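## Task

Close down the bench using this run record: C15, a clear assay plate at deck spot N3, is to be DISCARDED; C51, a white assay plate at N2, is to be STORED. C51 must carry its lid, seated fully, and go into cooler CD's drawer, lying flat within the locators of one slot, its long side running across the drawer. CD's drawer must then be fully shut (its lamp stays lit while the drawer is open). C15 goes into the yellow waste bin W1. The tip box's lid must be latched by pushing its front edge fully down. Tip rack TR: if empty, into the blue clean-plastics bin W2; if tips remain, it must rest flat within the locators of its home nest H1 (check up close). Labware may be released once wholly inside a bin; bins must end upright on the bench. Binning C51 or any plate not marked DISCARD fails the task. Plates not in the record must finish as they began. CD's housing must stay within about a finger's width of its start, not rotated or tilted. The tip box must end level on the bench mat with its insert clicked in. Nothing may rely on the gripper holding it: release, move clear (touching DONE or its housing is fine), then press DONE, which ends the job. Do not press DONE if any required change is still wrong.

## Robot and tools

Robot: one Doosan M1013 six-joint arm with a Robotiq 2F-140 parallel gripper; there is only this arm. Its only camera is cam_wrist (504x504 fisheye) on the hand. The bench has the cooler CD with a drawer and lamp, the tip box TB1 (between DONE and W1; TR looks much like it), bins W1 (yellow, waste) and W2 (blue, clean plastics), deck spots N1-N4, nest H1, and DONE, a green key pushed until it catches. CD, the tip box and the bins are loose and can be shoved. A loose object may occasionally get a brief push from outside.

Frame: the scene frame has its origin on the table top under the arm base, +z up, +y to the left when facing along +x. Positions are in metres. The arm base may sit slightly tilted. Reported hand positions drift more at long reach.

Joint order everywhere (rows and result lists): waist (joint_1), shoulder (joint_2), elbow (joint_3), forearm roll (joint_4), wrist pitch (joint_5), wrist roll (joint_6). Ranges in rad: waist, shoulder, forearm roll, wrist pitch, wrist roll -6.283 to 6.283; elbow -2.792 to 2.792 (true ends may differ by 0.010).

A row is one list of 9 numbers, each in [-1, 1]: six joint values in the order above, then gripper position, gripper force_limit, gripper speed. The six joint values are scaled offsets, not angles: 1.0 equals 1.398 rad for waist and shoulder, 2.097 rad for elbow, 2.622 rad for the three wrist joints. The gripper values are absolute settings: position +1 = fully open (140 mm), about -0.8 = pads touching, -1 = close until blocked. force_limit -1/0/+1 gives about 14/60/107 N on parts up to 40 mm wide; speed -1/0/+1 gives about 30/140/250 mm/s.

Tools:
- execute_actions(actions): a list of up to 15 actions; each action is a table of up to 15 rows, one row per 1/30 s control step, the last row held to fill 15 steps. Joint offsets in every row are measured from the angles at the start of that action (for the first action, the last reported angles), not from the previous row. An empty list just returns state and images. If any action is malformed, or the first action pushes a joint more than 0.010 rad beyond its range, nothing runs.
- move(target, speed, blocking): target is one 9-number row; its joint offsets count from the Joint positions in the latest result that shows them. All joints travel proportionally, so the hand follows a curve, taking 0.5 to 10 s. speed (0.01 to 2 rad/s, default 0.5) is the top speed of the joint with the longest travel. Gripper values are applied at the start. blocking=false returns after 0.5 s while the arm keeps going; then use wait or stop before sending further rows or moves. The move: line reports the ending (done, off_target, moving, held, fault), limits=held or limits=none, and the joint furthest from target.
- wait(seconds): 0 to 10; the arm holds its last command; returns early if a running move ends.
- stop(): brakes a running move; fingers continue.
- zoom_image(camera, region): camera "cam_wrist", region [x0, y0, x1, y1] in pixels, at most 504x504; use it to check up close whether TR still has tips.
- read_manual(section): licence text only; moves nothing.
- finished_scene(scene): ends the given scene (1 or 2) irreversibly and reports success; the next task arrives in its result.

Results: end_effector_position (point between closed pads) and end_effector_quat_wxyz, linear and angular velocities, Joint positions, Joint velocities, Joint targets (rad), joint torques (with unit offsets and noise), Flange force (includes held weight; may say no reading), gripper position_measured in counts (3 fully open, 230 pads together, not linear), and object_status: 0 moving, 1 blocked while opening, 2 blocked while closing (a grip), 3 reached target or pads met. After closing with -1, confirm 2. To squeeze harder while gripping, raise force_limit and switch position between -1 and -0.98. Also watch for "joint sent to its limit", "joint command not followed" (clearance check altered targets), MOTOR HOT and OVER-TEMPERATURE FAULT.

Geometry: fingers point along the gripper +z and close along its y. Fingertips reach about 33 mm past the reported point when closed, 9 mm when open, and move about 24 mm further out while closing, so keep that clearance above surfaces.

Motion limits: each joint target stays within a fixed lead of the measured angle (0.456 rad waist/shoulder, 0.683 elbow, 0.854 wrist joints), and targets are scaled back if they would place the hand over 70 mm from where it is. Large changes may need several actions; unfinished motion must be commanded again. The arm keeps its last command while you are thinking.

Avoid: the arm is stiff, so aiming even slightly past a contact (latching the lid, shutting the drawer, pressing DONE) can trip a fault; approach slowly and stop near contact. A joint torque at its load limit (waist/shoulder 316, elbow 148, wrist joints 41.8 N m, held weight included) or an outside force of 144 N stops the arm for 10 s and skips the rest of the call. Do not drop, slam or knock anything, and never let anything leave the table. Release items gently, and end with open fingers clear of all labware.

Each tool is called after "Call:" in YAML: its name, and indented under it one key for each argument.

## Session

Call:
execute_actions:
  actions: []

Scene clock: 0.00 s.
end_effector_position=(+0.3306, +0.1226, +0.1294) position_measured=3 object_status=3 end_effector_quat_wxyz=(+0.056, +0.545, +0.836, -0.020) end_effector_velocity=(+0.000, +0.000, +0.000) end_effector_angular_velocity=(+0.000, +0.000, +0.000)
Joint names: [waist, shoulder, elbow, forearm roll, wrist pitch, wrist roll]
Joint positions: [ 0.343 -0.048  2.461 -0.178  0.706  0.084]
Joint velocities: [ 0.     0.001 -0.001  0.     0.    -0.   ]
Joint torques (N m, as the joint torque sensors report them, + toward a larger angle): no reading
Flange force (N, the push that the arm receives, along the gripper's own x y z axes): no reading
Joint targets: [0.343 -0.048 2.461 -0.178 0.706 0.084]
camera_calibration (this result's frames):
cam_wrist: T_world_to_cam=[[0.978627, 0.203346, 0.030665, -0.350862], [0.162202, -0.854923, 0.492745, 0.00643162], [0.126414, -0.47724, -0.869633, 0.309177], [0, 0, 0, 1]] pos_world=[0.303236, 0.224396, 0.27646]

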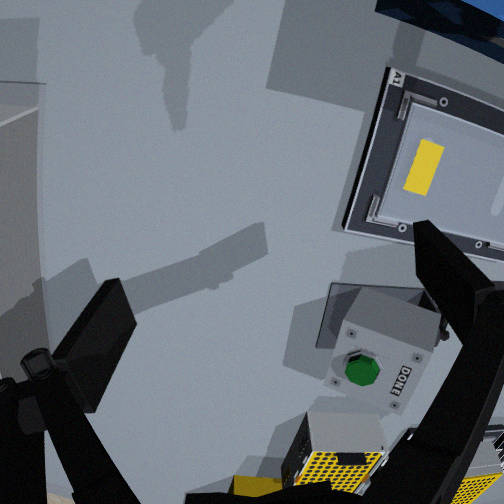

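Call:
move:
  target: [-0.2454,0.0343,-0.506,0.068,0.3944,-0.631,1,0,0]
  speed: 0.8

Call:
zoom_image:
  camera: "cam_wrist"
  region: [190,20,470,300]

Call:
zoom_image:
  camera: "cam_wrist"
  region: [0,60,260,320]

Scene clock: 10.27 s.
end_effector_position=(+0.5499, +0.0461, +0.6402) position_measured=3 object_status=3 end_effector_quat_wxyz=(+0.002, -0.011, +1.000, +0.001) end_effector_velocity=(+0.000, +0.000, +0.002) end_effector_angular_velocity=(+0.002, -0.004, +0.001)
Joint names: [waist, shoulder, elbow, forearm roll, wrist pitch, wrist roll]
Joint positions: [ 0.    -0.     1.4    0.001  1.74  -1.57 ]
Joint velocities: [-0.    -0.001 -0.003  0.002 -0.    -0.001]
Joint torques (N m, as the joint torque sensors report them, + toward a larger angle): [  2.64 -45.18 -40.72   4.55  -0.44   0.66]
Flange force (N, the push that the arm receives, along the gripper's own x y z axes): [-7.4 -5.5 -2.9]
Joint targets: [0.000 -0.000 1.400 0.001 1.740 -1.570]
move: done; limits=none; farthest joint: the waist, 0.001 radians from its target (0.344 radians at the start)
camera_calibration (this result's frames):
cam_wrist: T_world_to_cam=[[0.188141, 0.982, -0.0166927, -0.136469], [0.901362, -0.165892, 0.400032, -0.725099], [0.390063, -0.0903087, -0.916349, 0.556175], [0, 0, 0, 1]] pos_world=[0.46231, 0.0639521, 0.797435]

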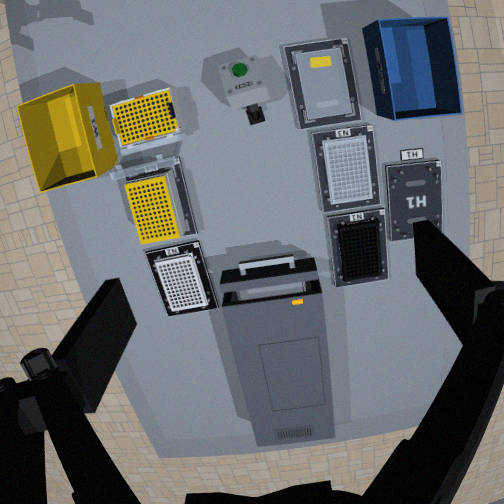

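Region (190, 20, 470, 300) of cam_wrist's 504x504 image, scaled by 1.800, with more detail than that image has.

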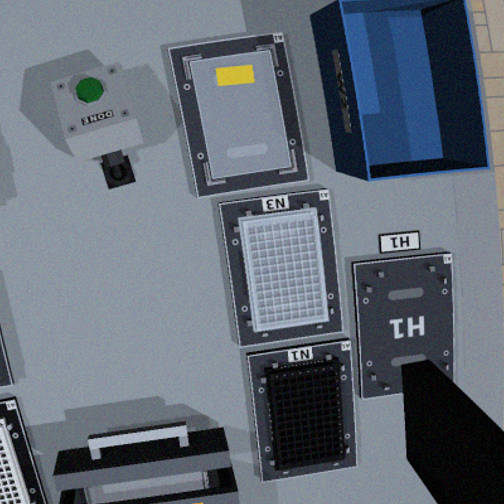

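Region (0, 60, 260, 320) of cam_wrist's 504x504 image, scaled by 1.938, with more detail than that image has.

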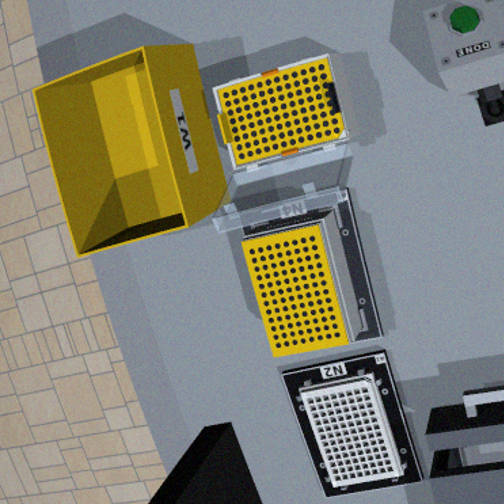

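Call:
move:
  target: [0.19,0.2146,0.398,0,-0.4317,0.11,0.6,-0.2,0]
  speed: 0.6

Call:
zoom_image:
  camera: "cam_wrist"
  region: [100,80,420,400]

Scene clock: 17.40 s.
end_effector_position=(+0.4715, +0.1758, +0.0584) position_measured=53 object_status=3 end_effector_quat_wxyz=(+0.000, +0.001, +1.000, +0.001) end_effector_velocity=(-0.001, -0.000, -0.000) end_effector_angular_velocity=(-0.000, +0.002, +0.000)
Joint names: [waist, shoulder, elbow, forearm roll, wrist pitch, wrist roll]
Joint positions: [ 0.266  0.3    2.234  0.001  0.608 -1.282]
Joint velocities: [ 0.001 -0.001  0.001  0.     0.001  0.   ]
Joint torques (N m, as the joint torque sensors report them, + toward a larger angle): [  2.68 -58.04 -23.34   2.69  -0.27   0.56]
Flange force (N, the push that the arm receives, along the gripper's own x y z axes): [-6.9 -4.2 5.2]
Joint targets: [0.266 0.300 2.235 0.001 0.608 -1.282]
move: done; limits=none; farthest joint: the waist, 0.000 radians from its target (0.265 radians at the start)
camera_calibration (this result's frames):
cam_wrist: T_world_to_cam=[[0.210965, 0.977331, -0.0178145, -0.268634], [0.898479, -0.186702, 0.397339, -0.394972], [0.385005, -0.0998305, -0.917499, 0.069489], [0, 0, 0, 1]] pos_world=[0.384793, 0.195739, 0.215908]

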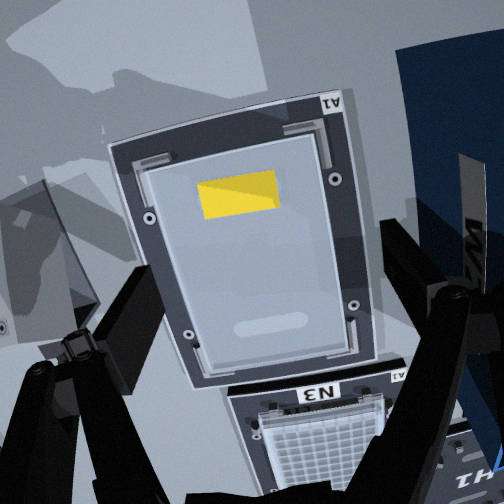

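Region (100, 80, 420, 400) of cam_wrist's 504x504 image, scaled by 1.575, with more detail than that image has.

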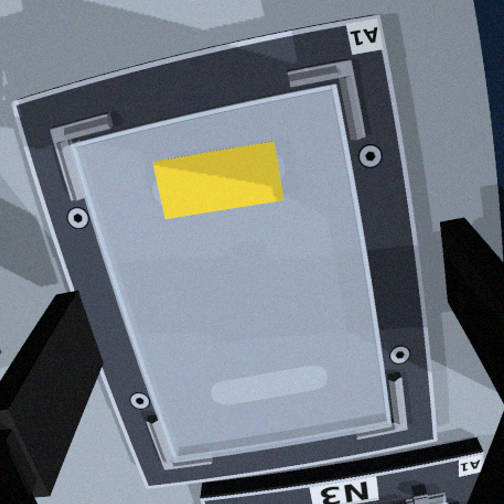

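Call:
move:
  target: [-0.01,0.0172,0.0031,0,-0.0117,-0.011,0.6,-0.2,0]
  speed: 0.04

Call:
move:
  target: [0,0,0,0,0,0,0.1,-0.2,-1]

Scene clock: 22.57 s.
end_effector_position=(+0.4740, +0.1692, +0.0443) position_measured=53 object_status=3 end_effector_quat_wxyz=(+0.000, -0.006, +1.000, +0.001) end_effector_velocity=(+0.001, +0.000, -0.000) end_effector_angular_velocity=(+0.000, -0.002, +0.001)
Joint names: [waist, shoulder, elbow, forearm roll, wrist pitch, wrist roll]
Joint positions: [ 0.252  0.324  2.241  0.001  0.577 -1.31 ]
Joint velocities: [-0.     0.    -0.    -0.001 -0.002 -0.001]
Joint torques (N m, as the joint torque sensors report them, + toward a larger angle): [  3.05 -59.31 -22.31   2.56  -0.22   0.52]
Flange force (N, the push that the arm receives, along the gripper's own x y z axes): [-6.7 -5.1 5.4]
Joint targets: [0.252 0.324 2.241 0.001 0.577 -1.310]
move: done; limits=none; farthest joint: the wrist roll, 0.001 radians from its target (0.029 radians at the start)
camera_calibration (this result's frames):
cam_wrist: T_world_to_cam=[[0.19653, 0.980338, -0.017727, -0.256684], [0.901076, -0.173453, 0.397462, -0.396309], [0.386572, -0.0940866, -0.917448, 0.0532496], [0, 0, 0, 1]] pos_world=[0.386966, 0.187906, 0.201821]

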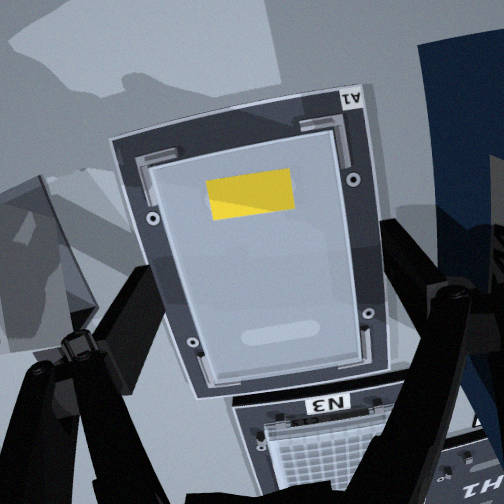

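Scene clock: 23.83 s.
end_effector_position=(+0.4740, +0.1692, +0.0443) position_measured=104 object_status=2 end_effector_quat_wxyz=(+0.000, -0.006, +1.000, +0.001) end_effector_velocity=(+0.001, -0.001, +0.000) end_effector_angular_velocity=(-0.001, -0.000, +0.001)
Joint names: [waist, shoulder, elbow, forearm roll, wrist pitch, wrist roll]
Joint positions: [ 0.252  0.324  2.241  0.001  0.577 -1.31 ]
Joint velocities: [-0.001  0.    -0.002 -0.002  0.002 -0.   ]
Joint torques (N m, as the joint torque sensors report them, + toward a larger angle): [  6.66 -39.39 -16.36   4.01  -3.81   0.33]
Flange force (N, the push that the arm receives, along the gripper's own x y z axes): [-0.5 -14.7 -38.9]
Joint targets: [0.252 0.324 2.241 0.001 0.577 -1.310]
move: done; limits=none; farthest joint: the waist, 0.000 radians from its target (0.000 radians at the start)
camera_calibration (this result's frames):
cam_wrist: T_world_to_cam=[[0.196509, 0.980342, -0.0177328, -0.256668], [0.901079, -0.173432, 0.397465, -0.396313], [0.386577, -0.0940844, -0.917446, 0.0532361], [0, 0, 0, 1]] pos_world=[0.386967, 0.187897, 0.201811]

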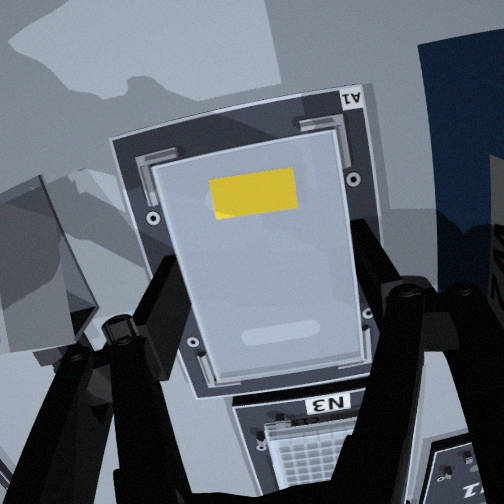

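Call:
move:
  target: [0,-0.1645,-0.05,0,0.1278,0,0.1,-0.2,-1]
  speed: 0.2

Call:
move:
  target: [-0.389,0.3183,-0.3467,0,0.1072,-0.203,0.1,-0.2,-1]
  speed: 0.5

Call:
move:
  target: [0,0.097,0.058,0,-0.098,0,0.1,-0.2,-1]
  speed: 0.2

Call:
zoom_image:
  camera: "cam_wrist"
  region: [110,90,410,390]

Scene clock: 36.93 s.
end_effector_position=(+0.4716, +0.1684, +0.2000) position_measured=104 object_status=2 end_effector_quat_wxyz=(+0.000, -0.007, +1.000, +0.001) end_effector_velocity=(-0.000, +0.000, -0.000) end_effector_angular_velocity=(-0.001, +0.001, +0.001)
Joint names: [waist, shoulder, elbow, forearm roll, wrist pitch, wrist roll]
Joint positions: [ 0.252  0.094  2.136  0.001  0.912 -1.31 ]
Joint velocities: [ 0.     0.    -0.    -0.001  0.001 -0.   ]
Joint torques (N m, as the joint torque sensors report them, + toward a larger angle): [  2.22 -46.02 -32.9    3.64  -0.6    0.59]
Flange force (N, the push that the arm receives, along the gripper's own x y z axes): [-7.2 -3.4 3.4]
Joint targets: [0.252 0.094 2.136 0.001 0.912 -1.310]
move: done; limits=none; farthest joint: the waist, 0.000 radians from its target (0.000 radians at the start)
camera_calibration (this result's frames):
cam_wrist: T_world_to_cam=[[0.196373, 0.98037, -0.0176753, -0.25262], [0.901199, -0.173353, 0.397227, -0.456244], [0.386366, -0.0939338, -0.91755, 0.196962], [0, 0, 0, 1]] pos_world=[0.384675, 0.187072, 0.35749]

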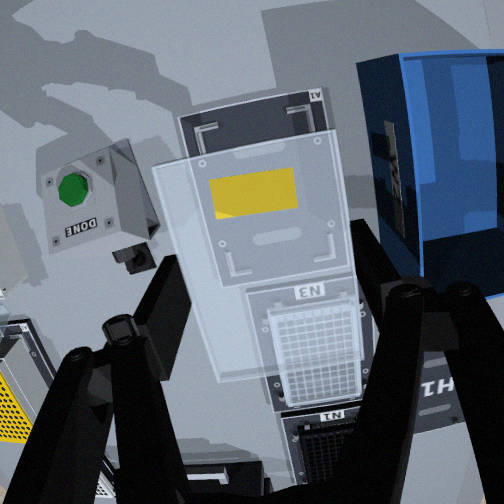

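Scene clock: 38.87 s.
end_effector_position=(+0.8167, -0.1902, +0.2512) position_measured=104 object_status=2 end_effector_quat_wxyz=(+0.001, -0.001, +1.000, +0.001) end_effector_velocity=(+0.001, -0.001, +0.002) end_effector_angular_velocity=(-0.001, -0.003, +0.000)
Joint names: [waist, shoulder, elbow, forearm roll, wrist pitch, wrist roll]
Joint positions: [-0.292  0.539  1.409  0.001  1.193 -1.842]
Joint velocities: [-0.001 -0.    -0.003 -0.     0.    -0.001]
Joint torques (N m, as the joint torque sensors report them, + toward a larger angle): [  2.59 -95.61 -38.23   4.28  -0.38   0.49]
Flange force (N, the push that the arm receives, along the gripper's own x y z axes): [-5.9 -4.9 0.6]
Joint targets: [-0.292 0.539 1.409 0.001 1.193 -1.842]
move: done; limits=none; farthest joint: the waist, 0.000 radians from its target (0.544 radians at the start)
camera_calibration (this result's frames):
cam_wrist: T_world_to_cam=[[0.20768, 0.978045, -0.0172276, 0.0223304], [0.898608, -0.183795, 0.398401, -0.84994], [0.386488, -0.0982207, -0.91705, 0.0759296], [0, 0, 0, 1]] pos_world=[0.729779, -0.170597, 0.408633]

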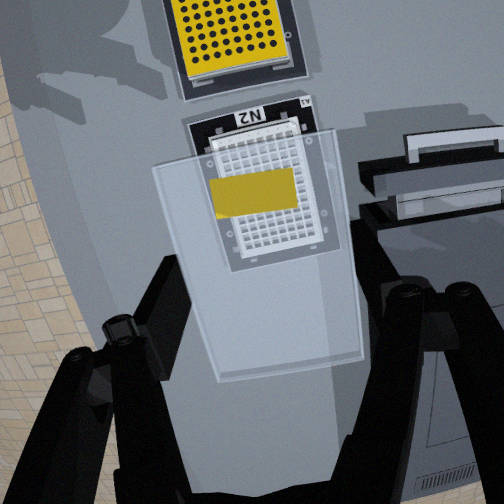

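Scene clock: 40.53 s.
end_effector_position=(+0.8164, -0.1898, +0.0779) position_measured=104 object_status=2 end_effector_quat_wxyz=(+0.001, -0.001, +1.000, +0.001) end_effector_velocity=(-0.001, +0.000, -0.001) end_effector_angular_velocity=(+0.000, +0.003, +0.001)
Joint names: [waist, shoulder, elbow, forearm roll, wrist pitch, wrist roll]
Joint positions: [-0.292  0.674  1.531  0.001  0.936 -1.842]
Joint velocities: [ 0.     0.001  0.001 -0.001  0.001  0.   ]
Joint torques (N m, as the joint torque sensors report them, + toward a larger angle): [  2.85 -99.71 -32.63   3.76  -0.27   0.48]
Flange force (N, the push that the arm receives, along the gripper's own x y z axes): [-3.3 -4.7 0.7]
Joint targets: [-0.292 0.674 1.531 0.001 0.936 -1.842]
move: done; limits=none; farthest joint: the waist, 0.000 radians from its target (0.000 radians at the start)
camera_calibration (this result's frames):
cam_wrist: T_world_to_cam=[[0.207824, 0.978014, -0.0172759, 0.0188859], [0.898704, -0.183939, 0.398116, -0.780625], [0.386186, -0.0982642, -0.917172, -0.0825704], [0, 0, 0, 1]] pos_world=[0.729514, -0.170172, 0.235375]

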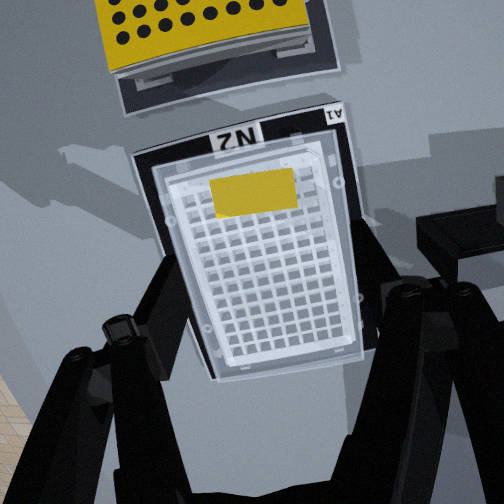

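Region (110, 90, 410, 390) of cam_wrist's 504x504 image, scaled by 1.680, with more detail than that image has.

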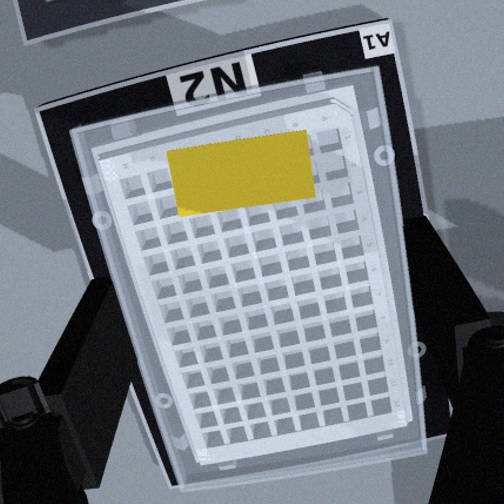

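Call:
move:
  target: [0.0025,0.0187,-0.0097,0,-0.0022,-0.016,0.1,-0.2,-1]
  speed: 0.04

Call:
zoom_image:
  camera: "cam_wrist"
  region: [110,90,410,390]

Scene clock: 51.97 s.
end_effector_position=(+0.8273, -0.1897, +0.0651) position_measured=104 object_status=2 end_effector_quat_wxyz=(+0.001, -0.023, +1.000, +0.001) end_effector_velocity=(+0.000, +0.000, -0.001) end_effector_angular_velocity=(+0.001, +0.001, +0.001)
Joint names: [waist, shoulder, elbow, forearm roll, wrist pitch, wrist roll]
Joint positions: [-0.288  0.701  1.51   0.001  0.931 -1.884]
Joint velocities: [ 0.     0.002 -0.001  0.001 -0.    -0.001]
Joint torques (N m, as the joint torque sensors report them, + toward a larger angle): [   2.66 -103.51  -32.7     3.6    -0.45    0.91]
Flange force (N, the push that the arm receives, along the gripper's own x y z axes): [-5.4 -5.5 2.3]
Joint targets: [-0.288 0.701 1.510 0.001 0.931 -1.884]
move: done; limits=none; farthest joint: the waist, 0.000 radians from its target (0.003 radians at the start)
camera_calibration (this result's frames):
cam_wrist: T_world_to_cam=[[0.16325, 0.986432, -0.0173484, 0.0548045], [0.906097, -0.142952, 0.398187, -0.783606], [0.390304, -0.0807232, -0.91714, -0.0986283], [0, 0, 0, 1]] pos_world=[0.739571, -0.17404, 0.222516]

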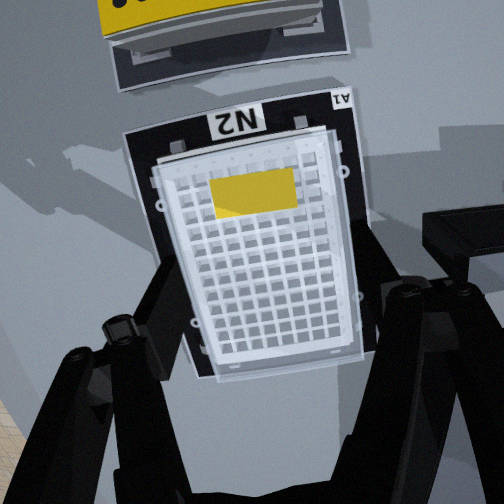

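Region (110, 90, 410, 390) of cam_wrist's 504x504 image, scaled by 1.680, with more detail than that image has.

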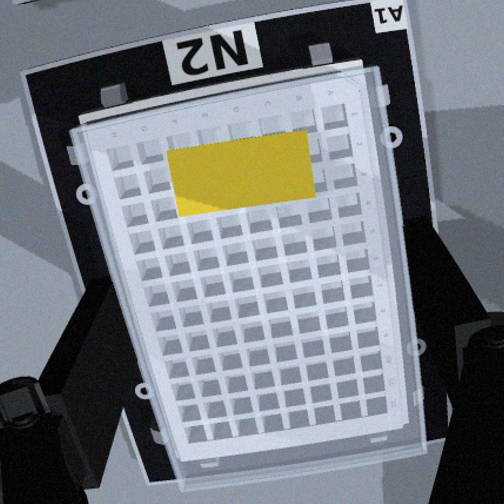

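Call:
move:
  target: [-0.0012,0.0042,-0.0002,0,-0.0021,0,0.1,-0.2,-1]
  speed: 0.015

Call:
move:
  target: [0,0.0034,0.0009,0,-0.0025,0,0.1,-0.2,-1]
  speed: 0.01

Call:
zoom_image:
  camera: "cam_wrist"
  region: [110,90,410,390]

Scene clock: 65.07 s.
end_effector_position=(+0.8279, -0.1913, +0.0603) position_measured=104 object_status=2 end_effector_quat_wxyz=(+0.001, -0.023, +1.000, +0.001) end_effector_velocity=(-0.001, +0.000, -0.001) end_effector_angular_velocity=(+0.001, +0.001, -0.001)
Joint names: [waist, shoulder, elbow, forearm roll, wrist pitch, wrist roll]
Joint positions: [-0.29   0.706  1.51   0.001  0.925 -1.884]
Joint velocities: [-0.     0.001  0.001  0.001 -0.001  0.   ]
Joint torques (N m, as the joint torque sensors report them, + toward a larger angle): [   2.71 -102.7   -32.63    3.77   -0.48    0.61]
Flange force (N, the push that the arm receives, along the gripper's own x y z axes): [-3.9 -5.1 1.8]
Joint targets: [-0.290 0.706 1.510 0.001 0.925 -1.884]
move: done; limits=none; farthest joint: the shoulder, 0.001 radians from its target (0.006 radians at the start)
camera_calibration (this result's frames):
cam_wrist: T_world_to_cam=[[0.164844, 0.986167, -0.0173295, 0.0548446], [0.905842, -0.144419, 0.398238, -0.782574], [0.390226, -0.0813448, -0.917119, -0.103424], [0, 0, 0, 1]] pos_world=[0.740207, -0.175517, 0.217749]

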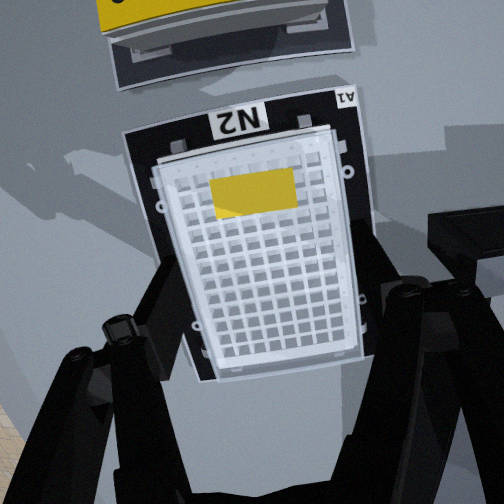

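Scene clock: 65.93 s.
end_effector_position=(+0.8279, -0.1913, +0.0555) position_measured=104 object_status=2 end_effector_quat_wxyz=(+0.001, -0.023, +1.000, +0.001) end_effector_velocity=(+0.000, +0.000, -0.001) end_effector_angular_velocity=(+0.000, -0.000, -0.000)
Joint names: [waist, shoulder, elbow, forearm roll, wrist pitch, wrist roll]
Joint positions: [-0.29   0.711  1.512  0.001  0.919 -1.884]
Joint velocities: [ 0.     0.001  0.     0.001 -0.002  0.   ]
Joint torques (N m, as the joint torque sensors report them, + toward a larger angle): [   9.75 -102.43  -32.99    5.84   -1.      0.24]
Flange force (N, the push that the arm receives, along the gripper's own x y z axes): [-0.4 -11.9 0.4]
Joint targets: [-0.290 0.711 1.512 0.001 0.919 -1.884]
move: done; limits=none; farthest joint: the waist, 0.000 radians from its target (0.000 radians at the start)
camera_calibration (this result's frames):
cam_wrist: T_world_to_cam=[[0.164871, 0.986163, -0.017323, 0.0547466], [0.905872, -0.144453, 0.398158, -0.780641], [0.390146, -0.081337, -0.917153, -0.107789], [0, 0, 0, 1]] pos_world=[0.740189, -0.175523, 0.212907]

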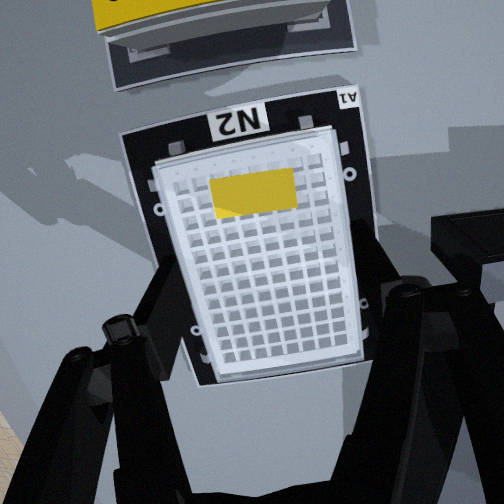

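Region (110, 90, 410, 390) of cam_wrist's 504x504 image, scaled by 1.680, with more detail than that image has.

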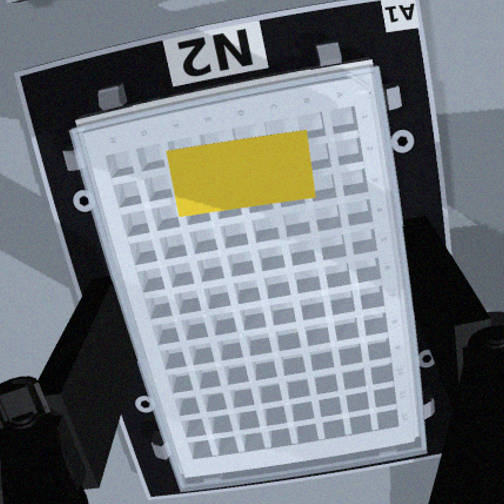

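Engaged. Release, rise, press.

Call:
move:
  target: [0,0,0,0,0,0,0.5,-0.2,-1]

Call:
move:
  target: [-0.001,-0.0125,-0.002,0,0.0083,0,0.5,-0.2,0]
  speed: 0.05

Call:
move:
  target: [0,0,0,0,0,0,-0.3,-0.2,0]

Call:
move:
  target: [0,0.0048,0.0013,0,-0.0036,0,-0.3,-0.2,0]
  speed: 0.01

Scene clock: 73.23 s.
end_effector_position=(+0.8279, -0.1913, +0.0554) position_measured=66 object_status=0 end_effector_quat_wxyz=(+0.001, -0.023, +1.000, +0.001) end_effector_velocity=(+0.001, +0.000, -0.000) end_effector_angular_velocity=(-0.000, -0.001, +0.000)
Joint names: [waist, shoulder, elbow, forearm roll, wrist pitch, wrist roll]
Joint positions: [-0.29   0.711  1.512  0.001  0.919 -1.884]
Joint velocities: [ 0.     0.001 -0.001  0.    -0.001 -0.   ]
Joint torques (N m, as the joint torque sensors report them, + toward a larger angle): [   3.67 -103.07  -32.45    3.62   -0.5     0.54]
Flange force (N, the push that the arm receives, along the gripper's own x y z axes): [-3.8 -5.8 1.3]
Joint targets: [-0.290 0.711 1.512 0.001 0.919 -1.884]
move: done; limits=none; farthest joint: the waist, 0.000 radians from its target (0.000 radians at the start)
camera_calibration (this result's frames):
cam_wrist: T_world_to_cam=[[0.164871, 0.986163, -0.0173221, 0.0547453], [0.905876, -0.144454, 0.398149, -0.780618], [0.390137, -0.0813347, -0.917157, -0.107835], [0, 0, 0, 1]] pos_world=[0.740187, -0.175522, 0.212848]

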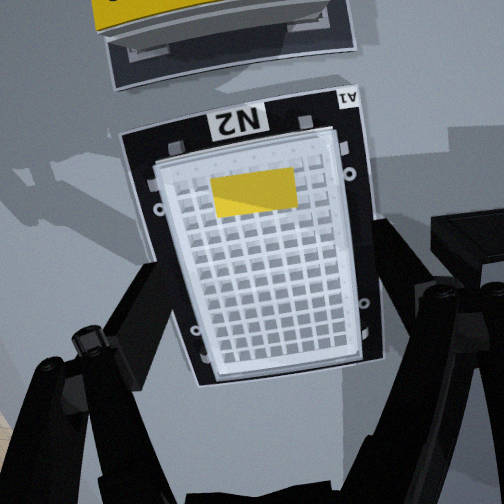

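Scene clock: 74.00 s.
end_effector_position=(+0.8266, -0.1922, +0.0721) position_measured=66 object_status=3 end_effector_quat_wxyz=(+0.001, -0.022, +1.000, +0.001) end_effector_velocity=(+0.001, -0.001, +0.002) end_effector_angular_velocity=(-0.001, -0.003, -0.000)
Joint names: [waist, shoulder, elbow, forearm roll, wrist pitch, wrist roll]
Joint positions: [-0.291  0.694  1.508  0.001  0.94  -1.884]
Joint velocities: [-0.    -0.002 -0.001  0.     0.001 -0.   ]
Joint torques (N m, as the joint torque sensors report them, + toward a larger angle): [   3.05 -104.23  -33.14    3.61   -0.24    0.63]
Flange force (N, the push that the arm receives, along the gripper's own x y z axes): [-5.9 -6.0 3.6]
Joint targets: [-0.291 0.694 1.508 0.001 0.940 -1.884]
move: done; limits=none; farthest joint: the waist, 0.000 radians from its target (0.001 radians at the start)
camera_calibration (this result's frames):
cam_wrist: T_world_to_cam=[[0.166232, 0.985935, -0.0173006, 0.0549646], [0.905716, -0.145722, 0.39805, -0.786299], [0.38993, -0.081838, -0.917201, -0.0920485], [0, 0, 0, 1]] pos_world=[0.738919, -0.176306, 0.22951]

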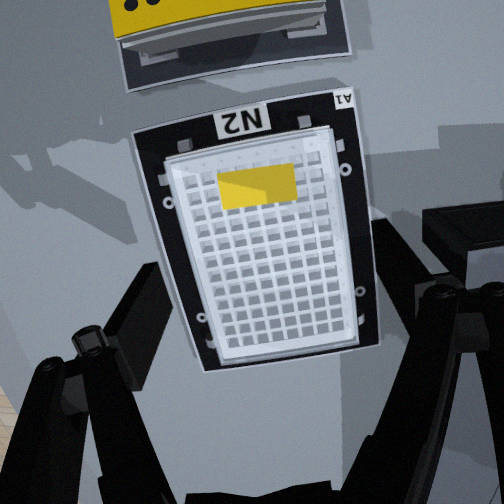

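Scene clock: 74.67 s.
end_effector_position=(+0.8266, -0.1922, +0.0721) position_measured=167 object_status=0 end_effector_quat_wxyz=(+0.001, -0.022, +1.000, +0.001) end_effector_velocity=(+0.001, -0.000, +0.001) end_effector_angular_velocity=(-0.001, -0.002, +0.000)
Joint names: [waist, shoulder, elbow, forearm roll, wrist pitch, wrist roll]
Joint positions: [-0.291  0.694  1.508  0.001  0.94  -1.884]
Joint velocities: [-0.    -0.001 -0.001 -0.    -0.    -0.   ]
Joint torques (N m, as the joint torque sensors report them, + toward a larger angle): [   3.83 -103.13  -33.26    3.63   -0.48    0.62]
Flange force (N, the push that the arm receives, along the gripper's own x y z axes): [-4.1 -6.3 2.1]
Joint targets: [-0.291 0.694 1.508 0.001 0.940 -1.884]
move: done; limits=none; farthest joint: the waist, 0.000 radians from its target (0.000 radians at the start)
camera_calibration (this result's frames):
cam_wrist: T_world_to_cam=[[0.166233, 0.985935, -0.017302, 0.0549655], [0.905712, -0.145721, 0.39806, -0.786307], [0.38994, -0.0818413, -0.917196, -0.092042], [0, 0, 0, 1]] pos_world=[0.738921, -0.176307, 0.229528]

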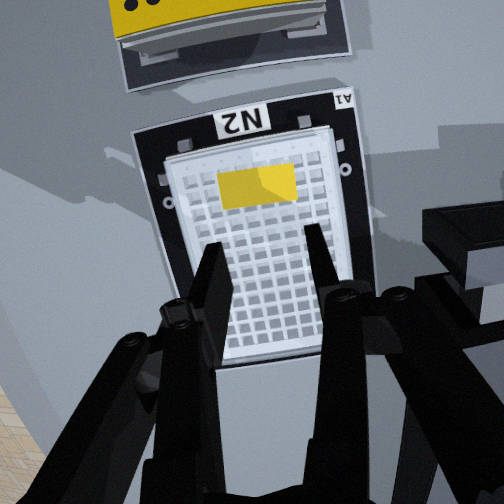

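Scene clock: 75.83 s.
end_effector_position=(+0.8266, -0.1922, +0.0652) position_measured=167 object_status=3 end_effector_quat_wxyz=(+0.001, -0.022, +1.000, +0.001) end_effector_velocity=(-0.000, -0.000, -0.000) end_effector_angular_velocity=(+0.001, -0.001, -0.001)
Joint names: [waist, shoulder, elbow, forearm roll, wrist pitch, wrist roll]
Joint positions: [-0.291  0.7    1.51   0.001  0.931 -1.884]
Joint velocities: [-0.001  0.     0.     0.001 -0.001 -0.   ]
Joint torques (N m, as the joint torque sensors report them, + toward a larger angle): [   2.42 -102.93  -32.7     3.78   -0.23    0.5 ]
Flange force (N, the push that the arm receives, along the gripper's own x y z axes): [-4.4 -5.0 2.3]
Joint targets: [-0.291 0.700 1.510 0.001 0.931 -1.884]
move: done; limits=none; farthest joint: the waist, 0.000 radians from its target (0.000 radians at the start)
camera_calibration (this result's frames):
cam_wrist: T_world_to_cam=[[0.166238, 0.985934, -0.0173062, 0.0548365], [0.90571, -0.145725, 0.398063, -0.783626], [0.389942, -0.0818478, -0.917195, -0.0983927], [0, 0, 0, 1]] pos_world=[0.738989, -0.176312, 0.222636]

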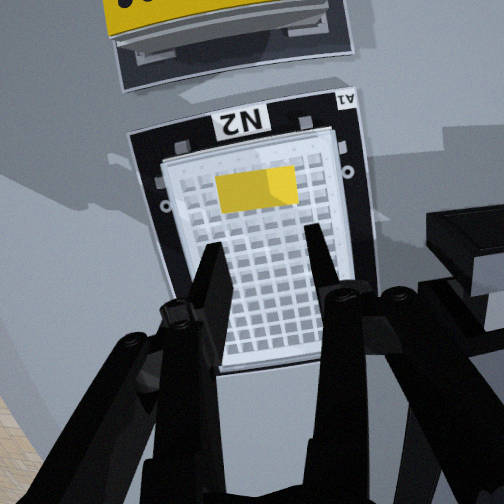

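Call:
move:
  target: [0,-0.141,0.008,0,0.0687,0,0.0,-0.2,0]
  speed: 0.25

Call:
move:
  target: [0.1545,0,0,0,0,-0.5,0.0,-0.2,0]
  speed: 0.8

Scene clock: 83.50 s.
end_effector_position=(+0.7803, -0.1797, +0.2200) position_measured=129 object_status=3 end_effector_quat_wxyz=(+0.001, -0.022, +1.000, +0.001) end_effector_velocity=(+0.001, -0.000, +0.002) end_effector_angular_velocity=(-0.001, -0.002, +0.001)
Joint names: [waist, shoulder, elbow, forearm roll, wrist pitch, wrist roll]
Joint positions: [-0.291  0.503  1.527  0.001  1.111 -1.884]
Joint velocities: [ 0.    -0.002 -0.001 -0.001  0.    -0.   ]
Joint torques (N m, as the joint torque sensors report them, + toward a larger angle): [  2.73 -91.72 -37.14   4.15  -0.11   0.74]
Flange force (N, the push that the arm receives, along the gripper's own x y z axes): [-5.6 -6.0 2.5]
Joint targets: [-0.291 0.503 1.527 0.001 1.111 -1.884]
move: done; limits=none; farthest joint: the shoulder, 0.001 radians from its target (0.198 radians at the start)
camera_calibration (this result's frames):
cam_wrist: T_world_to_cam=[[0.166148, 0.98595, -0.0172583, 0.052958], [0.905645, -0.145645, 0.398239, -0.801412], [0.390131, -0.0817966, -0.917119, 0.0625147], [0, 0, 0, 1]] pos_world=[0.692607, -0.163822, 0.377401]

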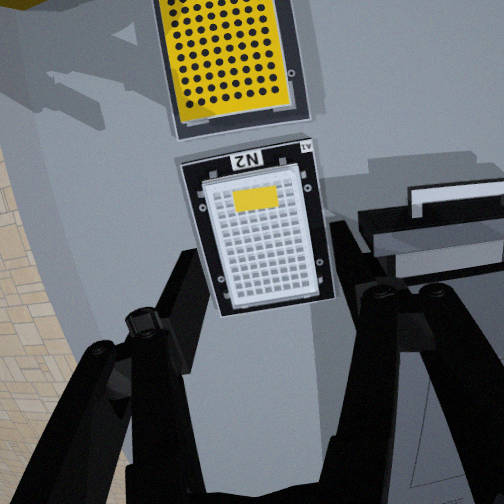

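Scene clock: 85.67 s.
end_effector_position=(+0.8006, -0.0083, +0.2203) position_measured=129 object_status=3 end_effector_quat_wxyz=(-0.001, +0.707, -0.707, -0.000) end_effector_velocity=(-0.001, +0.001, -0.001) end_effector_angular_velocity=(+0.001, +0.002, +0.002)
Joint names: [waist, shoulder, elbow, forearm roll, wrist pitch, wrist roll]
Joint positions: [-0.075  0.503  1.527  0.001  1.111 -3.195]
Joint velocities: [ 0.001  0.001  0.001  0.001  0.    -0.001]
Joint torques (N m, as the joint torque sensors report them, + toward a larger angle): [  3.6  -90.28 -37.23   4.1   -0.31   0.7 ]
Flange force (N, the push that the arm receives, along the gripper's own x y z axes): [5.2 -5.0 2.2]
Joint targets: [-0.075 0.503 1.527 0.001 1.111 -3.195]
move: done; limits=none; farthest joint: the waist, 0.000 radians from its target (0.216 radians at the start)
camera_calibration (this result's frames):
cam_wrist: T_world_to_cam=[[-0.977592, 0.209491, -0.0206835, 0.790573], [0.184004, 0.898096, 0.399457, -0.208825], [0.102259, 0.3867, -0.916519, 0.303147], [0, 0, 0, 1]] pos_world=[0.780283, -0.0953002, 0.377609]

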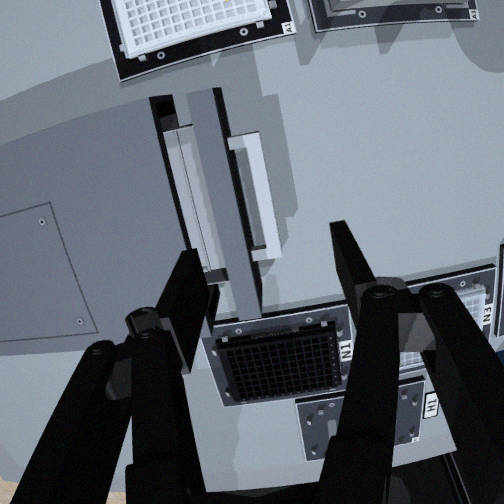

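Call:
move:
  target: [0,0,0,0,0,0.6,0.75,-0.5,0]
  speed: 1.0

Call:
move:
  target: [0,0.0908,0.0443,0,-0.0839,0,0.75,-0.5,0]
  speed: 0.15

Scene clock: 95.50 s.
end_effector_position=(+0.8006, -0.0083, +0.2203) position_measured=35 object_status=3 end_effector_quat_wxyz=(+0.001, +0.001, +1.000, +0.001) end_effector_velocity=(-0.001, -0.000, +0.001) end_effector_angular_velocity=(-0.001, -0.000, -0.001)
Joint names: [waist, shoulder, elbow, forearm roll, wrist pitch, wrist roll]
Joint positions: [-0.075  0.503  1.527  0.001  1.111 -1.622]
Joint velocities: [-0.    -0.002  0.001 -0.001  0.001  0.001]
Joint torques (N m, as the joint torque sensors report them, + toward a larger angle): [  2.35 -90.15 -37.06   4.21  -0.32   0.52]
Flange force (N, the push that the arm receives, along the gripper's own x y z axes): [-4.1 -3.4 0.5]
Joint targets: [-0.075 0.503 1.527 0.001 1.111 -1.622]
move: done; limits=none; farthest joint: the waist, 0.000 radians from its target (0.000 radians at the start)
camera_calibration (this result's frames):
cam_wrist: T_world_to_cam=[[0.211446, 0.977238, -0.0171858, -0.155807], [0.898056, -0.187314, 0.398005, -0.789211], [0.385727, -0.0995906, -0.917222, 0.0722829], [0, 0, 0, 1]] pos_world=[0.71382, 0.0116289, 0.377732]

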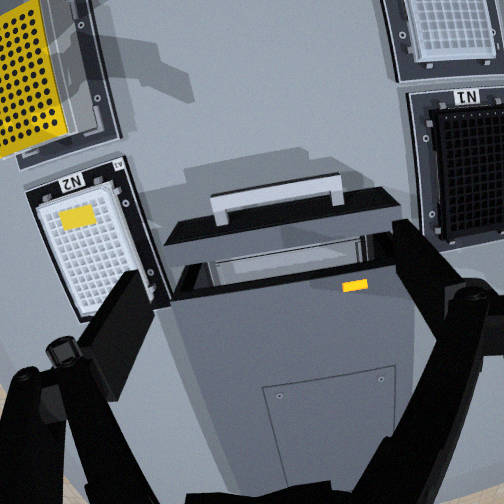

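Scene clock: 97.33 s.
end_effector_position=(+0.8011, -0.0081, +0.0748) position_measured=35 object_status=3 end_effector_quat_wxyz=(+0.001, +0.001, +1.000, +0.001) end_effector_velocity=(+0.000, -0.000, -0.000) end_effector_angular_velocity=(+0.001, -0.001, -0.002)
Joint names: [waist, shoulder, elbow, forearm roll, wrist pitch, wrist roll]
Joint positions: [-0.075  0.63   1.62   0.001  0.891 -1.622]
Joint velocities: [-0.001  0.     0.001  0.002 -0.002  0.   ]
Joint torques (N m, as the joint torque sensors report them, + toward a larger angle): [  3.02 -97.16 -31.45   3.64  -0.47   0.52]
Flange force (N, the push that the arm receives, along the gripper's own x y z axes): [-7.3 -4.3 2.7]
Joint targets: [-0.075 0.630 1.620 0.001 0.891 -1.622]
move: done; limits=none; farthest joint: the waist, 0.000 radians from its target (0.000 radians at the start)
camera_calibration (this result's frames):
cam_wrist: T_world_to_cam=[[0.211604, 0.977203, -0.0172505, -0.158713], [0.897981, -0.187421, 0.398126, -0.731612], [0.385817, -0.0997358, -0.917169, -0.0613618], [0, 0, 0, 1]] pos_world=[0.714232, 0.0118549, 0.232257]

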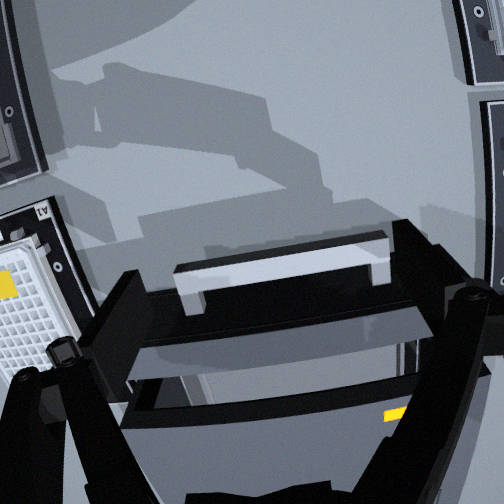

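Call:
move:
  target: [0.0062,0.0073,0.002,0,-0.0055,0.012,0.75,-0.5,0]
  speed: 0.03

Call:
move:
  target: [0,0,0,0,0,0,0.1,-0.6,-1]

Scene clock: 102.80 s.
end_effector_position=(+0.8011, -0.0012, +0.0649) position_measured=35 object_status=3 end_effector_quat_wxyz=(+0.001, +0.013, +1.000, +0.001) end_effector_velocity=(-0.000, +0.000, -0.000) end_effector_angular_velocity=(+0.000, +0.000, -0.001)
Joint names: [waist, shoulder, elbow, forearm roll, wrist pitch, wrist roll]
Joint positions: [-0.067  0.64   1.624  0.001  0.877 -1.591]
Joint velocities: [-0.    -0.     0.001  0.     0.     0.001]
Joint torques (N m, as the joint torque sensors report them, + toward a larger angle): [  2.79 -96.61 -31.33   3.44  -0.37   0.51]
Flange force (N, the push that the arm receives, along the gripper's own x y z axes): [-5.2 -3.8 1.6]
Joint targets: [-0.067 0.640 1.624 0.001 0.877 -1.591]
move: done; limits=none; farthest joint: the waist, 0.000 radians from its target (0.009 radians at the start)
camera_calibration (this result's frames):
cam_wrist: T_world_to_cam=[[0.233787, 0.972135, -0.0172277, -0.18346], [0.893496, -0.207821, 0.398091, -0.722823], [0.383418, -0.108461, -0.917184, -0.0679002], [0, 0, 0, 1]] pos_world=[0.714764, 0.0207659, 0.222312]

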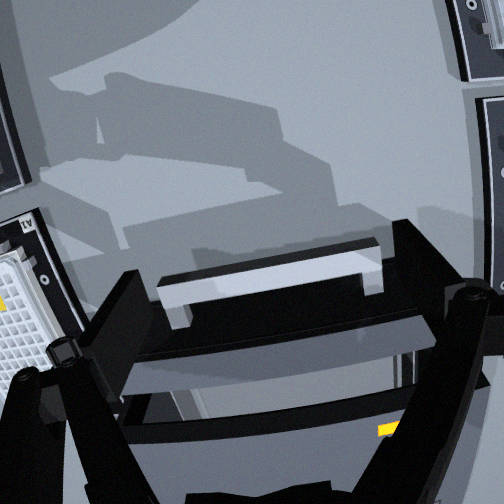

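Scene clock: 103.57 s.
end_effector_position=(+0.8011, -0.0012, +0.0649) position_measured=61 object_status=2 end_effector_quat_wxyz=(+0.001, +0.013, +1.000, +0.001) end_effector_velocity=(+0.000, -0.001, +0.000) end_effector_angular_velocity=(-0.001, -0.000, -0.000)
Joint names: [waist, shoulder, elbow, forearm roll, wrist pitch, wrist roll]
Joint positions: [-0.067  0.64   1.624  0.001  0.877 -1.591]
Joint velocities: [-0.001  0.    -0.001 -0.001  0.    -0.   ]
Joint torques (N m, as the joint torque sensors report them, + toward a larger angle): [ 13.54 -78.95 -22.79   7.45  -0.75   0.42]
Flange force (N, the push that the arm receives, along the gripper's own x y z axes): [-3.5 -17.5 -20.2]
Joint targets: [-0.067 0.640 1.624 0.001 0.877 -1.591]
move: done; limits=none; farthest joint: the waist, 0.000 radians from its target (0.000 radians at the start)
camera_calibration (this result's frames):
cam_wrist: T_world_to_cam=[[0.233795, 0.972133, -0.0172326, -0.183469], [0.893494, -0.207826, 0.398092, -0.722819], [0.383417, -0.108469, -0.917183, -0.0679042], [0, 0, 0, 1]] pos_world=[0.714764, 0.0207698, 0.222307]

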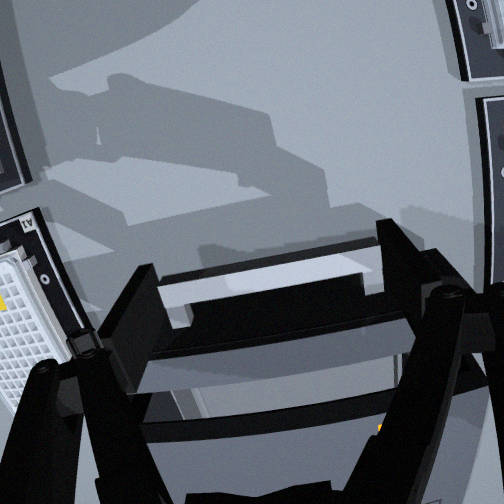

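Call:
move:
  target: [-0.0022,0,0,0,0,0,0.05,-0.6,-1]
  speed: 0.01

Call:
move:
  target: [-0.001,-0.0355,0.0434,0,-0.0158,0,0.05,-0.6,-1]
  speed: 0.04

Scene clock: 109.20 s.
end_effector_position=(+0.8011, -0.0034, +0.0648) position_measured=61 object_status=2 end_effector_quat_wxyz=(+0.001, +0.014, +1.000, +0.001) end_effector_velocity=(+0.001, -0.001, +0.000) end_effector_angular_velocity=(+0.001, -0.001, -0.002)
Joint names: [waist, shoulder, elbow, forearm roll, wrist pitch, wrist roll]
Joint positions: [-0.07   0.64   1.624  0.001  0.877 -1.591]
Joint velocities: [-0.001  0.    -0.001  0.001 -0.    -0.   ]
Joint torques (N m, as the joint torque sensors report them, + toward a larger angle): [-45.   -84.26 -27.19 -11.94  -1.76   1.78]
Flange force (N, the push that the arm receives, along the gripper's own x y z axes): [-2.1 54.1 -14.5]
Joint targets: [-0.070 0.640 1.624 0.001 0.877 -1.591]
move: done; limits=none; farthest joint: the waist, 0.000 radians from its target (0.003 radians at the start)
camera_calibration (this result's frames):
cam_wrist: T_world_to_cam=[[0.236955, 0.971374, -0.0168464, -0.183823], [0.892808, -0.210887, 0.398021, -0.722745], [0.383075, -0.109354, -0.917222, -0.0678794], [0, 0, 0, 1]] pos_world=[0.714833, 0.0187203, 0.22231]

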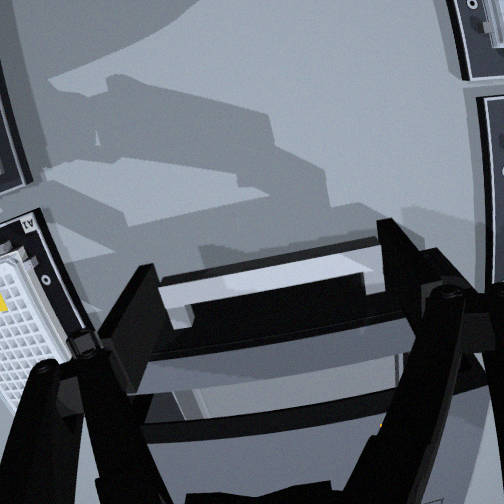

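Scene clock: 111.73 s.
end_effector_position=(+0.7609, -0.0026, +0.0651) position_measured=61 object_status=2 end_effector_quat_wxyz=(+0.001, +0.015, +1.000, +0.001) end_effector_velocity=(-0.000, +0.000, +0.001) end_effector_angular_velocity=(-0.000, -0.000, +0.000)
Joint names: [waist, shoulder, elbow, forearm roll, wrist pitch, wrist roll]
Joint positions: [-0.071  0.591  1.715  0.001  0.835 -1.591]
Joint velocities: [ 0.    -0.001  0.001 -0.    -0.    -0.   ]
Joint torques (N m, as the joint torque sensors report them, + toward a larger angle): [-31.64 -91.07 -30.26  -7.31   0.     2.09]
Flange force (N, the push that the arm receives, along the gripper's own x y z axes): [-5.5 39.2 2.6]
Joint targets: [-0.071 0.591 1.715 0.001 0.835 -1.591]
move: done; limits=none; farthest joint: the shoulder, 0.001 radians from its target (0.050 radians at the start)
camera_calibration (this result's frames):
cam_wrist: T_world_to_cam=[[0.238349, 0.971033, -0.0168731, -0.176178], [0.892491, -0.212153, 0.39806, -0.686547], [0.382949, -0.109936, -0.917204, -0.052074], [0, 0, 0, 1]] pos_world=[0.67467, 0.0196967, 0.222551]

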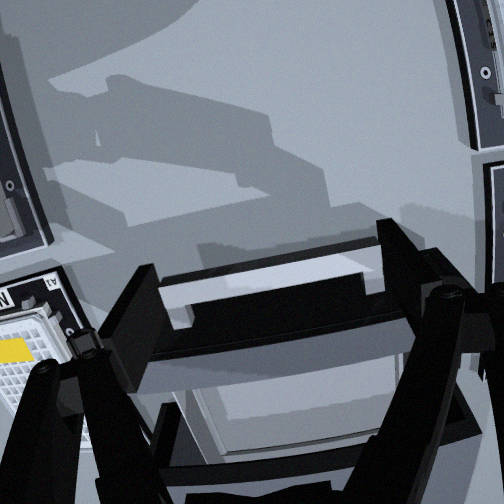

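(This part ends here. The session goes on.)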